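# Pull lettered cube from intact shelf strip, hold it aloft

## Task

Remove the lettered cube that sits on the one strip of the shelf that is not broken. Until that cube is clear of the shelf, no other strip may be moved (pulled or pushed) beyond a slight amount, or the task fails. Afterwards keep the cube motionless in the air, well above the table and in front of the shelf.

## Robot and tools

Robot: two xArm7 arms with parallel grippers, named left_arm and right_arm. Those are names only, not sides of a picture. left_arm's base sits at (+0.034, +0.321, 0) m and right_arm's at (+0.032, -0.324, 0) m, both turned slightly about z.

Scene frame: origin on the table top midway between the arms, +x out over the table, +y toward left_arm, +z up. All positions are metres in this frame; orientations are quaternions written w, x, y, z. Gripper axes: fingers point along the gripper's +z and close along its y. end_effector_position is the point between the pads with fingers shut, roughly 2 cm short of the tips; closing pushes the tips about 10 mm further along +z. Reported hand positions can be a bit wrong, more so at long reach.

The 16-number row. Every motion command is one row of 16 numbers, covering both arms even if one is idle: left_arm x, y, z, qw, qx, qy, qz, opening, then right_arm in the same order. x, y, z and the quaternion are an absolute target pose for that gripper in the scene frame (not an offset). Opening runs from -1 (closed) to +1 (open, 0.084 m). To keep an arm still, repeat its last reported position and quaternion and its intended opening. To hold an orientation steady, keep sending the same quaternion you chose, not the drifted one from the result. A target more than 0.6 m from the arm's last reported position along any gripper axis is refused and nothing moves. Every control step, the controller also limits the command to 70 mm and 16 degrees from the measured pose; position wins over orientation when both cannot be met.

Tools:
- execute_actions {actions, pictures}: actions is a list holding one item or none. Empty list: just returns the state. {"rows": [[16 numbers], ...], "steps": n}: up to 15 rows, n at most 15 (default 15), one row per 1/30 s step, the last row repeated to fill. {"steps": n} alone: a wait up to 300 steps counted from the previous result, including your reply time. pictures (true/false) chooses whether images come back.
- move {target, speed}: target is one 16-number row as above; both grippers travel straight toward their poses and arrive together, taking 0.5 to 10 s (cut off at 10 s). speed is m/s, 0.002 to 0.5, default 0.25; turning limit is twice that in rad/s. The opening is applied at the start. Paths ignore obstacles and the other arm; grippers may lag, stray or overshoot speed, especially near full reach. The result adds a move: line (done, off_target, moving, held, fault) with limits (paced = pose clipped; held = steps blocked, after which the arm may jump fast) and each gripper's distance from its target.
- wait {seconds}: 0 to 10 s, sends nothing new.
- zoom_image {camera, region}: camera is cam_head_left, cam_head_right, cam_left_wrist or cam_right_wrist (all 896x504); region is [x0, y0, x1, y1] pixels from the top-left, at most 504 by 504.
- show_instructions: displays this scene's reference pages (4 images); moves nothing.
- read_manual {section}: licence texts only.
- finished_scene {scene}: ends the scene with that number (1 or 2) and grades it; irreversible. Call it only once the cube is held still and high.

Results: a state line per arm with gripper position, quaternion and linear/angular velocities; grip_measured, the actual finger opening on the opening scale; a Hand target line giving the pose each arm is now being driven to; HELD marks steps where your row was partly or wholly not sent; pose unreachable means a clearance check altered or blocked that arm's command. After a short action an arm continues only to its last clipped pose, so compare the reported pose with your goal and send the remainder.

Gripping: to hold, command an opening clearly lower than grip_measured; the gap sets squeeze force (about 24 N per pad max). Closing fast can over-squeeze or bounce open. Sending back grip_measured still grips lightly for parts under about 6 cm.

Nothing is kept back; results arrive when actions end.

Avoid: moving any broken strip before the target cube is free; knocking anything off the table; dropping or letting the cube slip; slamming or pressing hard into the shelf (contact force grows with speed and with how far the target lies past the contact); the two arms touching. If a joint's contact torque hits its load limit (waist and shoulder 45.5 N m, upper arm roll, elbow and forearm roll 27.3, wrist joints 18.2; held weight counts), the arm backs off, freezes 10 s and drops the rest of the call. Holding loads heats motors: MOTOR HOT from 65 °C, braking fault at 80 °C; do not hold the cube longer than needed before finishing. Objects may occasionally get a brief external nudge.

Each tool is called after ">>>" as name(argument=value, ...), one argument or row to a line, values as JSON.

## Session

>>> execute_actions(
  actions=[],
)

Scene clock: 0.00 s of 4200.00 s.
left_arm: end_effector_position=(+0.5990, -0.0021, +0.1247) grip_measured=+1.00 end_effector_quat_wxyz=(-0.031, -0.608, +0.792, +0.041) end_effector_velocity=(+0.000, +0.000, -0.000) end_effector_angular_velocity=(-0.000, -0.000, -0.000) | right_arm: end_effector_position=(+0.1999, -0.6892, +0.1433) grip_measured=+1.00 end_effector_quat_wxyz=(-0.444, +0.593, +0.380, -0.555) end_effector_velocity=(-0.000, +0.000, -0.000) end_effector_angular_velocity=(+0.000, -0.000, -0.001)
Joint positions: left_arm=[-0.655  0.831 -0.109  2.052  0.056  1.324  1.29   0.084] | right_arm=[-0.968  0.93   0.266  1.674 -0.858  2.284 -1.627  0.084]
Joint velocities: left_arm=[ 0.001  0.    -0.001  0.     0.    -0.001  0.    -0.   ] | right_arm=[-0.001  0.     0.     0.     0.001 -0.     0.     0.   ]
Hand target (left_arm): +0.599, -0.002, +0.125; -0.031, -0.608, +0.792, +0.041
Hand target (right_arm): +0.200, -0.689, +0.143; -0.444, +0.593, +0.380, -0.555

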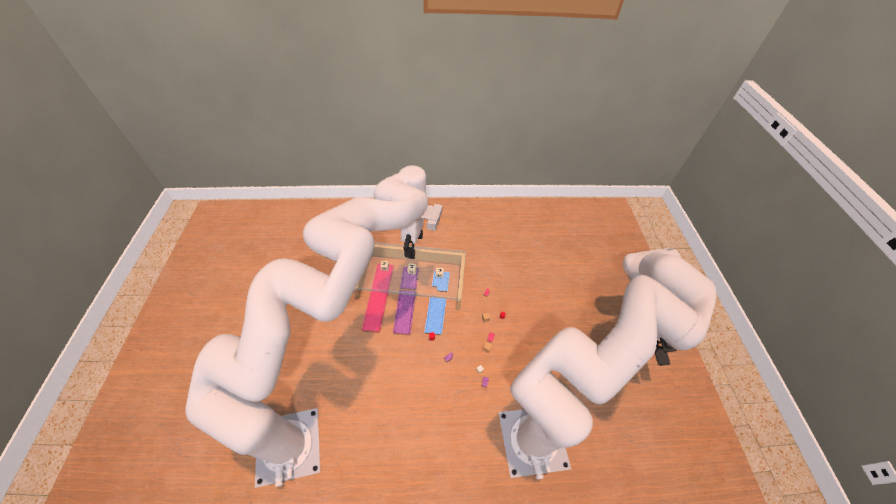

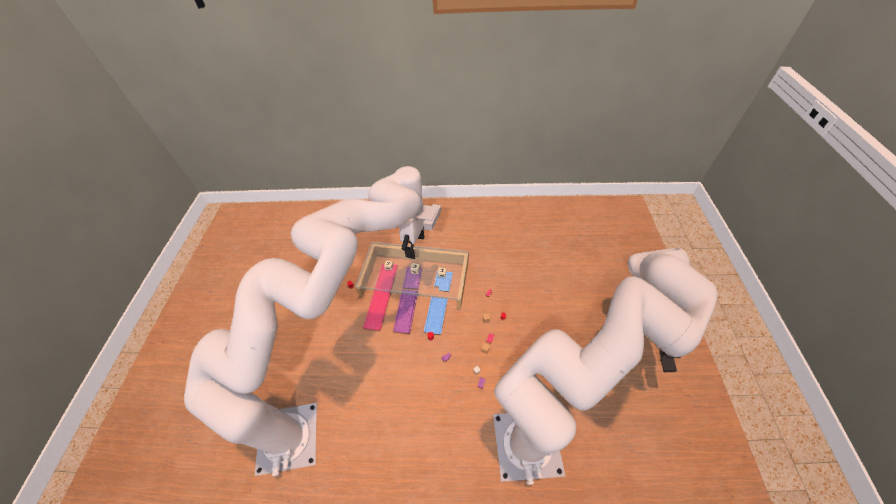

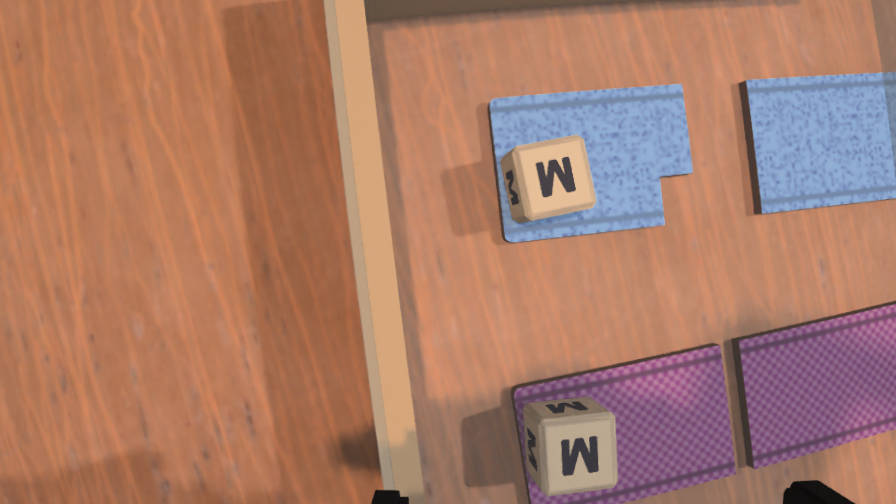

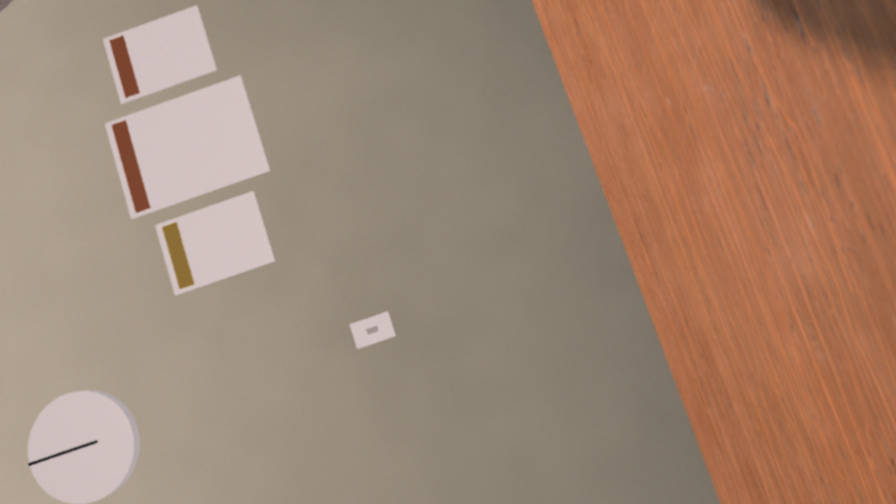

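Pink it is; tongue near (0.37, 0.125).

>>> move(
  target=[0.33,0.10,0.2,0,1,0,0,1, 0.200,-0.689,0.143,-0.444,0.593,0.380,-0.555,1],
)

Scene clock: 5.43 s of 4200.00 s.
left_arm: end_effector_position=(+0.3301, +0.1001, +0.2002) grip_measured=+1.00 end_effector_quat_wxyz=(-0.000, +1.000, +0.000, -0.000) end_effector_velocity=(-0.002, +0.000, +0.000) end_effector_angular_velocity=(+0.002, +0.001, +0.005) | right_arm: end_effector_position=(+0.2000, -0.6890, +0.1430) grip_measured=+1.00 end_effector_quat_wxyz=(-0.444, +0.593, +0.380, -0.555) end_effector_velocity=(-0.000, -0.000, +0.000) end_effector_angular_velocity=(-0.000, -0.001, -0.000)
Joint positions: left_arm=[-0.768 -0.314 -0.075  0.716 -0.027  1.03  -0.618  0.084] | right_arm=[-0.967  0.931  0.266  1.675 -0.857  2.284 -1.626  0.084]
Joint velocities: left_arm=[-0.    -0.004 -0.002 -0.003 -0.     0.002 -0.008 -0.   ] | right_arm=[-0.    -0.001 -0.    -0.     0.     0.    -0.    -0.   ]
Hand target (left_arm): +0.330, +0.100, +0.200; -0.000, +1.000, +0.001, -0.000
Hand target (right_arm): +0.200, -0.689, +0.143; -0.444, +0.593, +0.380, -0.555
Off the commanded pose (left_arm): 0.000 m, 0 deg.
Off the commanded pose (right_arm): 0.000 m, 0 deg.
move: done

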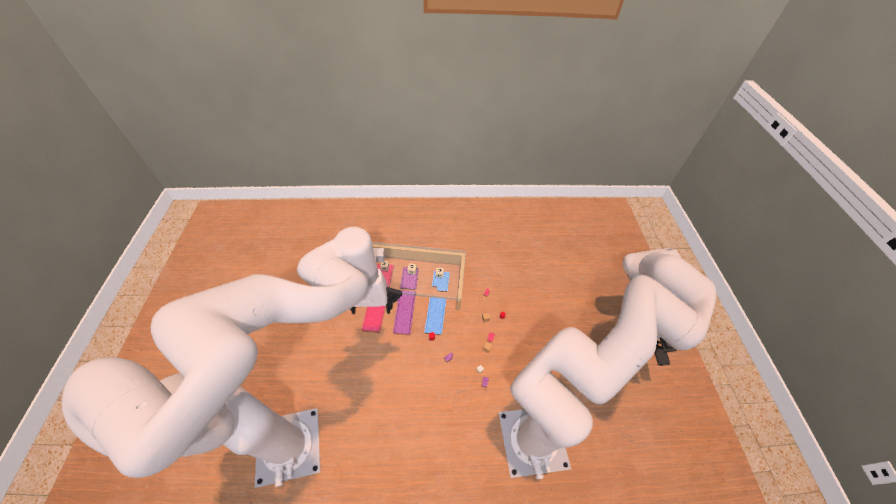

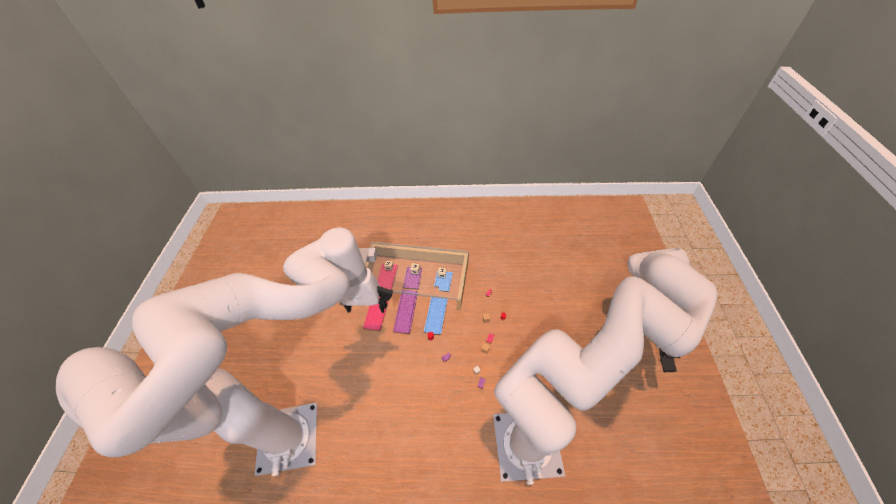

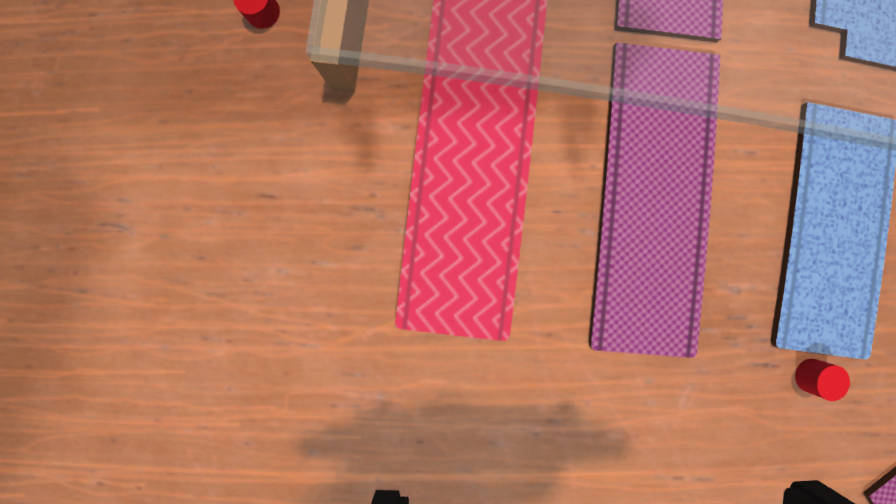

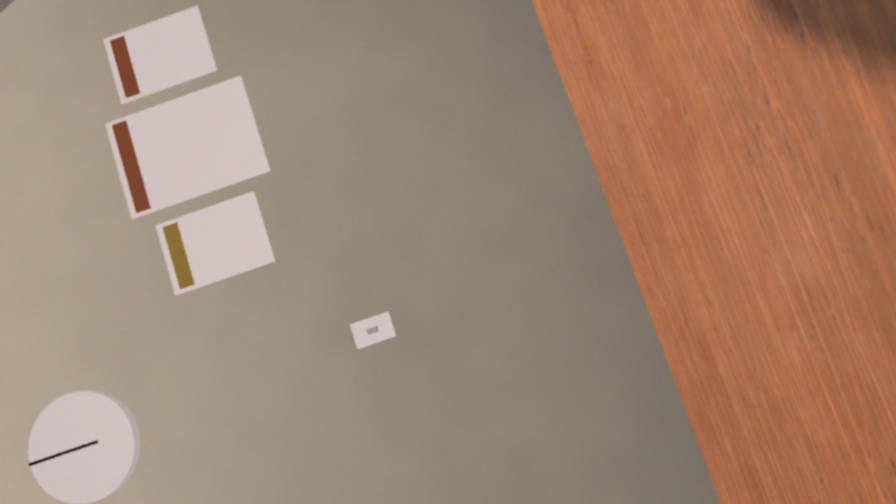

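>>> move(
  target=[0.384,0.127,0.05,0,1,-0.057,0,0.9, 0.200,-0.689,0.143,-0.444,0.593,0.380,-0.555,1],
)

Scene clock: 8.27 s of 4200.00 s.
left_arm: end_effector_position=(+0.3838, +0.1273, +0.0507) grip_measured=+0.90 end_effector_quat_wxyz=(-0.000, +0.998, -0.056, +0.001) end_effector_velocity=(-0.000, +0.002, -0.003) end_effector_angular_velocity=(+0.001, +0.004, +0.003) | right_arm: end_effector_position=(+0.2000, -0.6890, +0.1430) grip_measured=+1.00 end_effector_quat_wxyz=(-0.444, +0.593, +0.380, -0.555) end_effector_velocity=(-0.000, -0.000, +0.000) end_effector_angular_velocity=(-0.001, -0.001, -0.000)
Joint positions: left_arm=[-0.71   0.09  -0.004  0.637  0.003  0.546 -0.395  0.08 ] | right_arm=[-0.967  0.931  0.266  1.675 -0.857  2.284 -1.626  0.084]
Joint velocities: left_arm=[ 0.002  0.007  0.001 -0.002 -0.002 -0.004  0.002 -0.   ] | right_arm=[-0.    -0.001  0.    -0.     0.    -0.     0.001 -0.   ]
Hand target (left_arm): +0.384, +0.128, +0.050; -0.000, +0.998, -0.056, +0.000
Hand target (right_arm): +0.200, -0.689, +0.143; -0.444, +0.593, +0.380, -0.555
Off the commanded pose (left_arm): 0.001 m, 0 deg.
Off the commanded pose (right_arm): 0.000 m, 0 deg.
move: done

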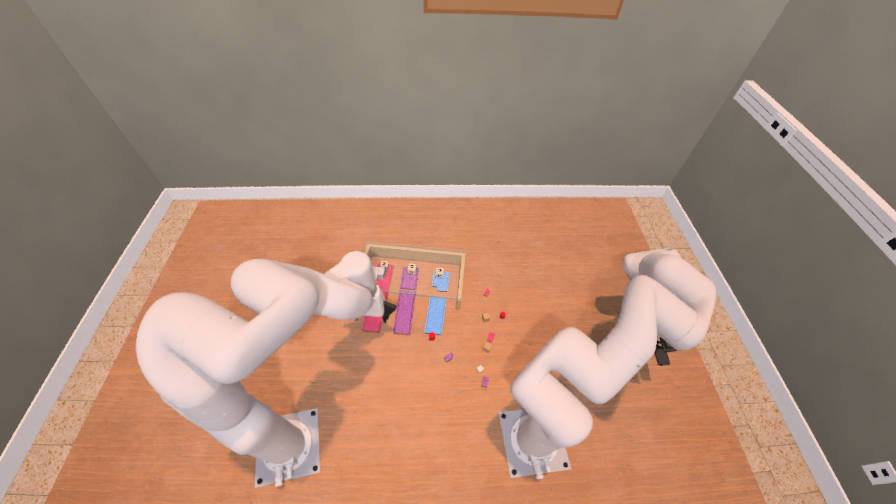

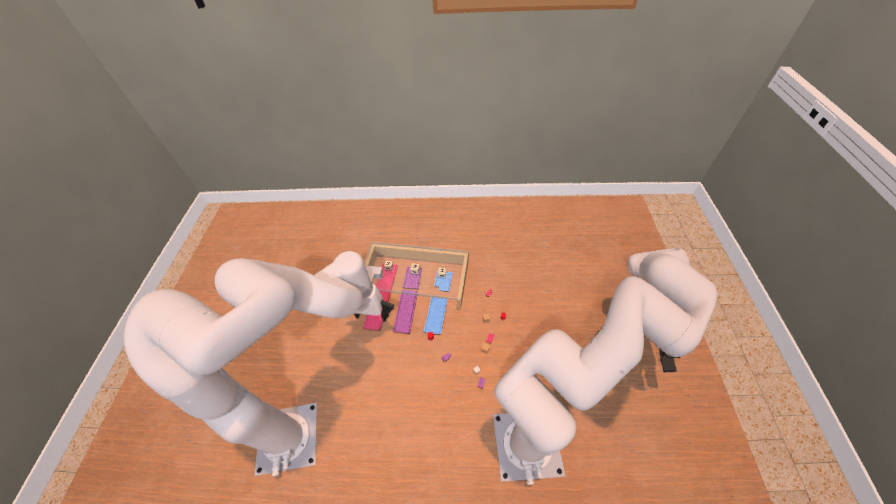

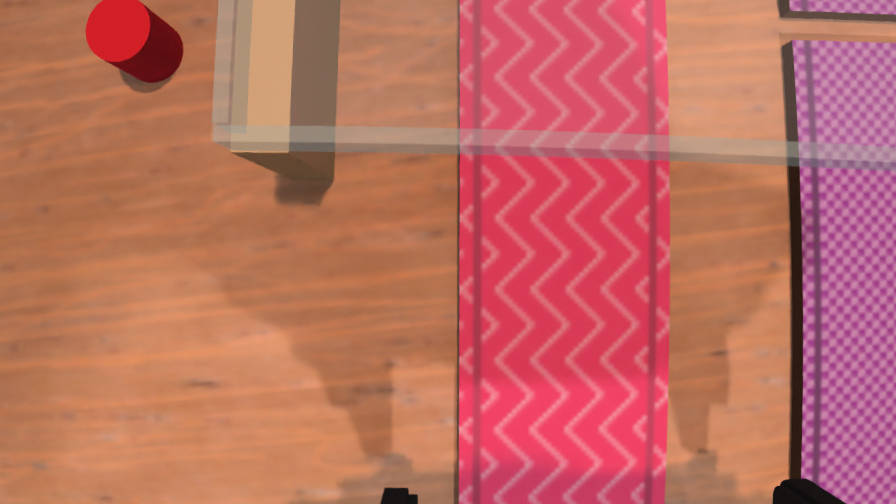

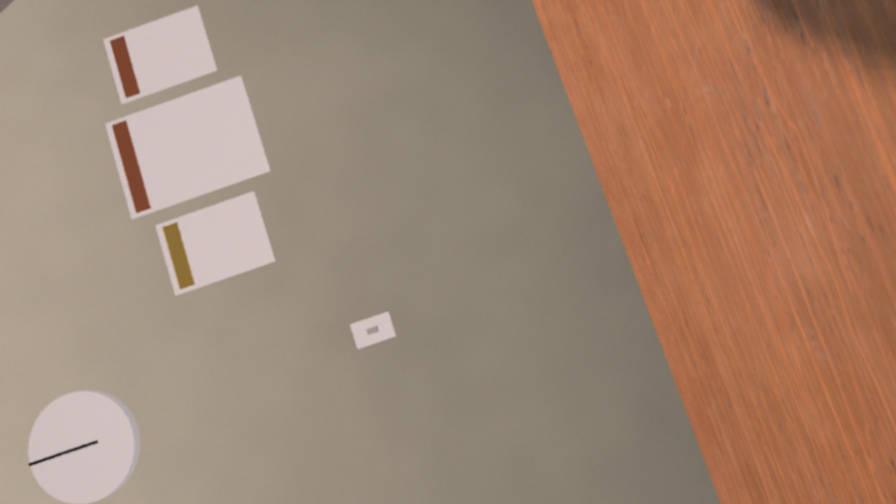

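>>> move(
  target=[0.384,0.129,0.018,0,1,-0.057,0,0.7, 0.200,-0.689,0.143,-0.444,0.593,0.380,-0.555,1],
  speed=0.04,
)

>>> move(
  target=[0.384,0.129,0.018,0,1,-0.057,0,-0.5, 0.200,-0.689,0.143,-0.444,0.593,0.380,-0.555,1],
)

Scene clock: 11.93 s of 4200.00 s.
left_arm: end_effector_position=(+0.3841, +0.1291, +0.0183) grip_measured=+0.70 end_effector_quat_wxyz=(-0.000, +0.998, -0.057, +0.000) end_effector_velocity=(+0.001, -0.001, -0.000) end_effector_angular_velocity=(-0.001, -0.003, -0.003) | right_arm: end_effector_position=(+0.2000, -0.6890, +0.1430) grip_measured=+1.00 end_effector_quat_wxyz=(-0.444, +0.593, +0.380, -0.555) end_effector_velocity=(+0.000, +0.000, -0.000) end_effector_angular_velocity=(+0.001, -0.001, +0.000)
Joint positions: left_arm=[-0.707  0.184 -0.002  0.629  0.002  0.445 -0.389  0.073] | right_arm=[-0.967  0.931  0.266  1.675 -0.857  2.284 -1.626  0.084]
Joint velocities: left_arm=[-0.     0.002 -0.     0.001  0.002 -0.005  0.     0.   ] | right_arm=[ 0.     0.     0.     0.     0.001 -0.    -0.001 -0.   ]
Hand target (left_arm): +0.384, +0.129, +0.018; -0.000, +0.998, -0.057, +0.000
Hand target (right_arm): +0.200, -0.689, +0.143; -0.444, +0.593, +0.380, -0.555
Off the commanded pose (left_arm): 0.000 m, 0 deg.
Off the commanded pose (right_arm): 0.000 m, 0 deg.
move: done

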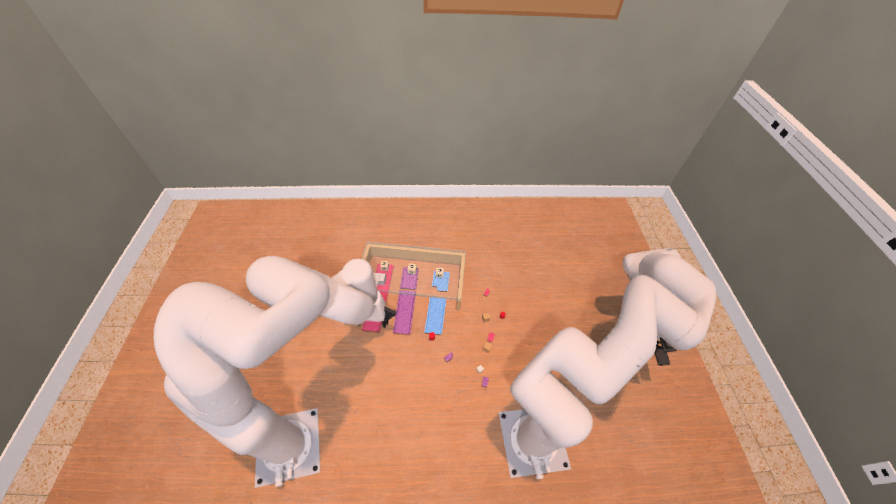

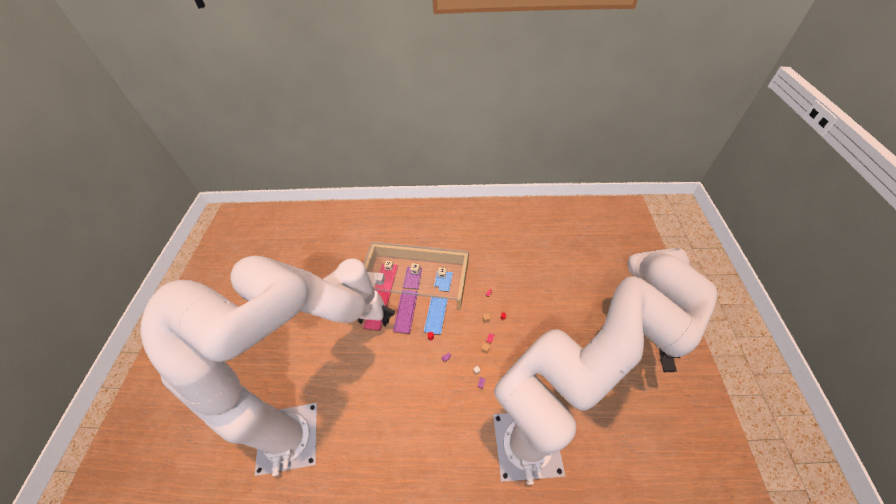

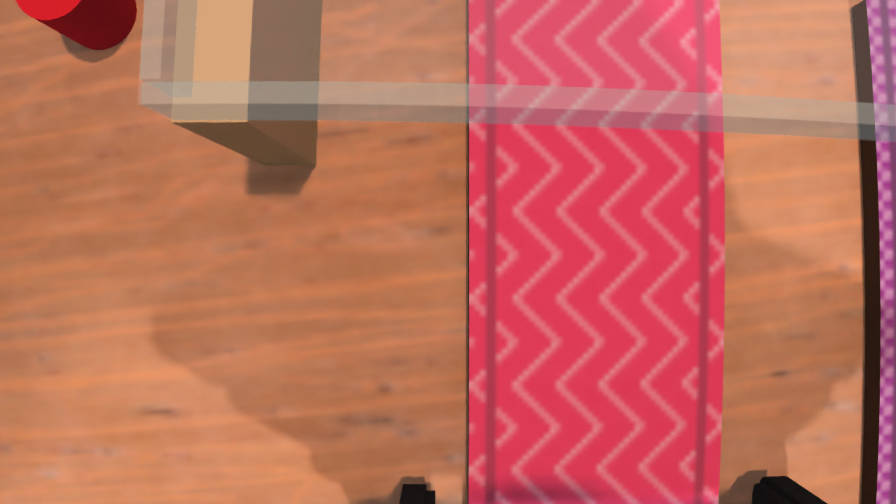

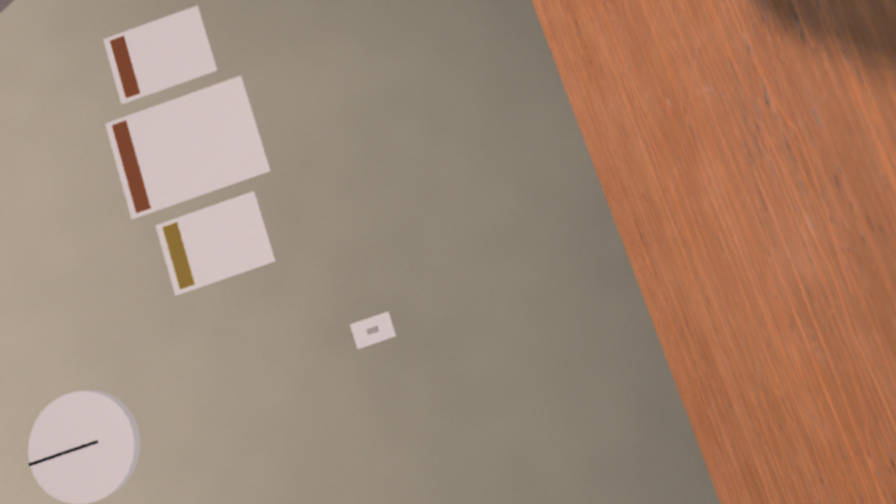

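Scene clock: 12.63 s of 4200.00 s.
left_arm: end_effector_position=(+0.3842, +0.1289, +0.0182) grip_measured=+0.29 end_effector_quat_wxyz=(+0.000, +0.998, -0.057, +0.000) end_effector_velocity=(-0.000, -0.000, -0.000) end_effector_angular_velocity=(-0.000, -0.000, -0.001) | right_arm: end_effector_position=(+0.2000, -0.6890, +0.1430) grip_measured=+1.00 end_effector_quat_wxyz=(-0.444, +0.593, +0.380, -0.555) end_effector_velocity=(+0.000, +0.000, +0.000) end_effector_angular_velocity=(+0.000, -0.001, -0.001)
Joint positions: left_arm=[-0.707  0.185 -0.002  0.63   0.001  0.445 -0.388  0.057] | right_arm=[-0.967  0.931  0.266  1.675 -0.857  2.284 -1.626  0.084]
Joint velocities: left_arm=[-0.001  0.    -0.    -0.    -0.    -0.001  0.     0.   ] | right_arm=[-0.    -0.001 -0.    -0.     0.001 -0.    -0.     0.   ]
Hand target (left_arm): +0.384, +0.129, +0.018; -0.000, +0.998, -0.057, +0.000
Hand target (right_arm): +0.200, -0.689, +0.143; -0.444, +0.593, +0.380, -0.555
Off the commanded pose (left_arm): 0.000 m, 0 deg.
Off the commanded pose (right_arm): 0.000 m, 0 deg.
move: done

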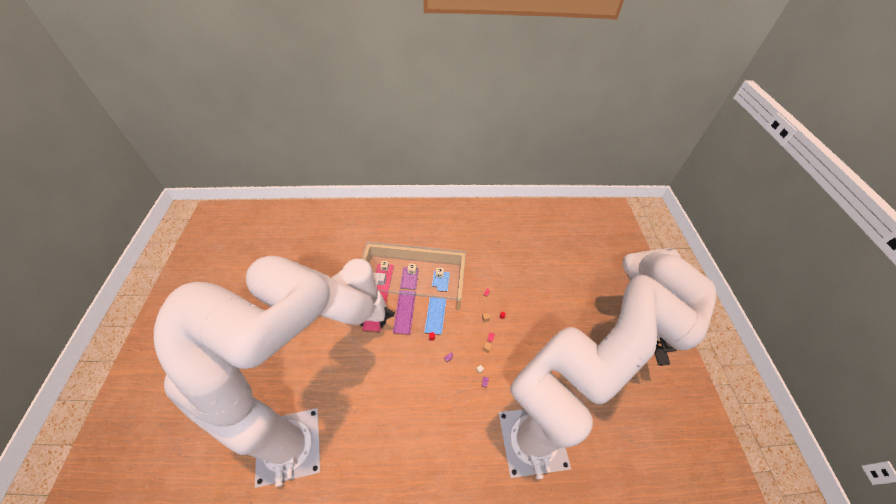

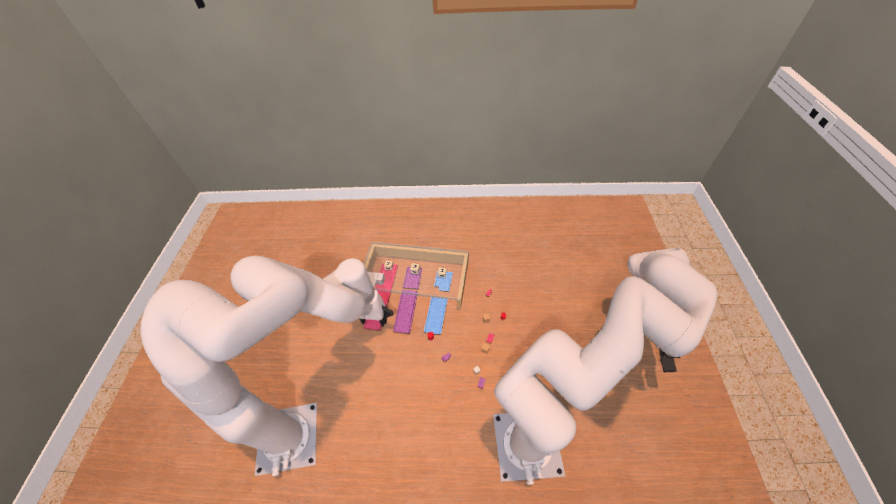

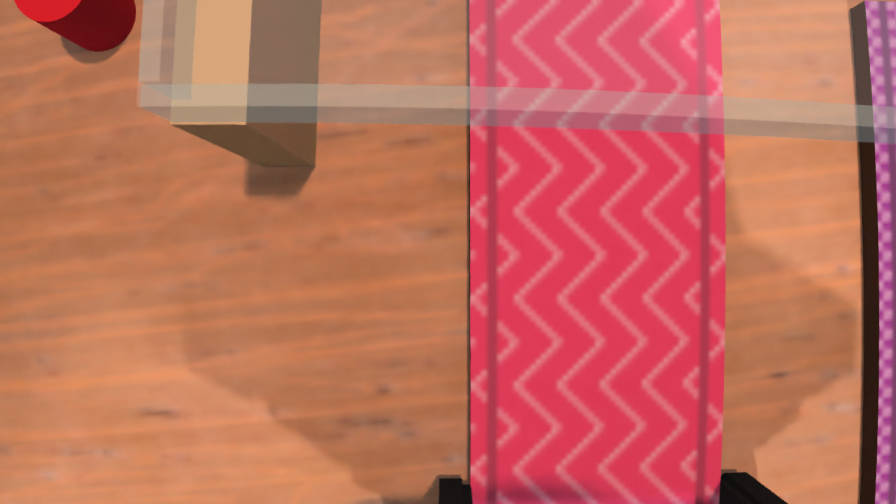

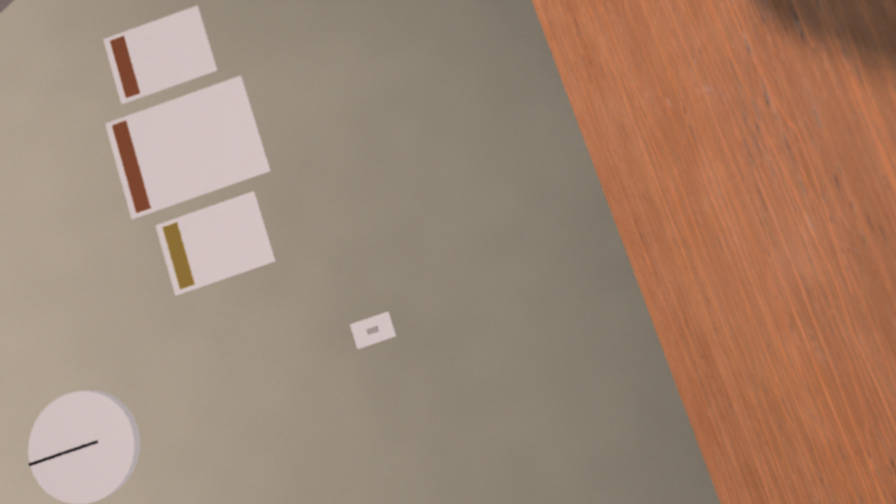

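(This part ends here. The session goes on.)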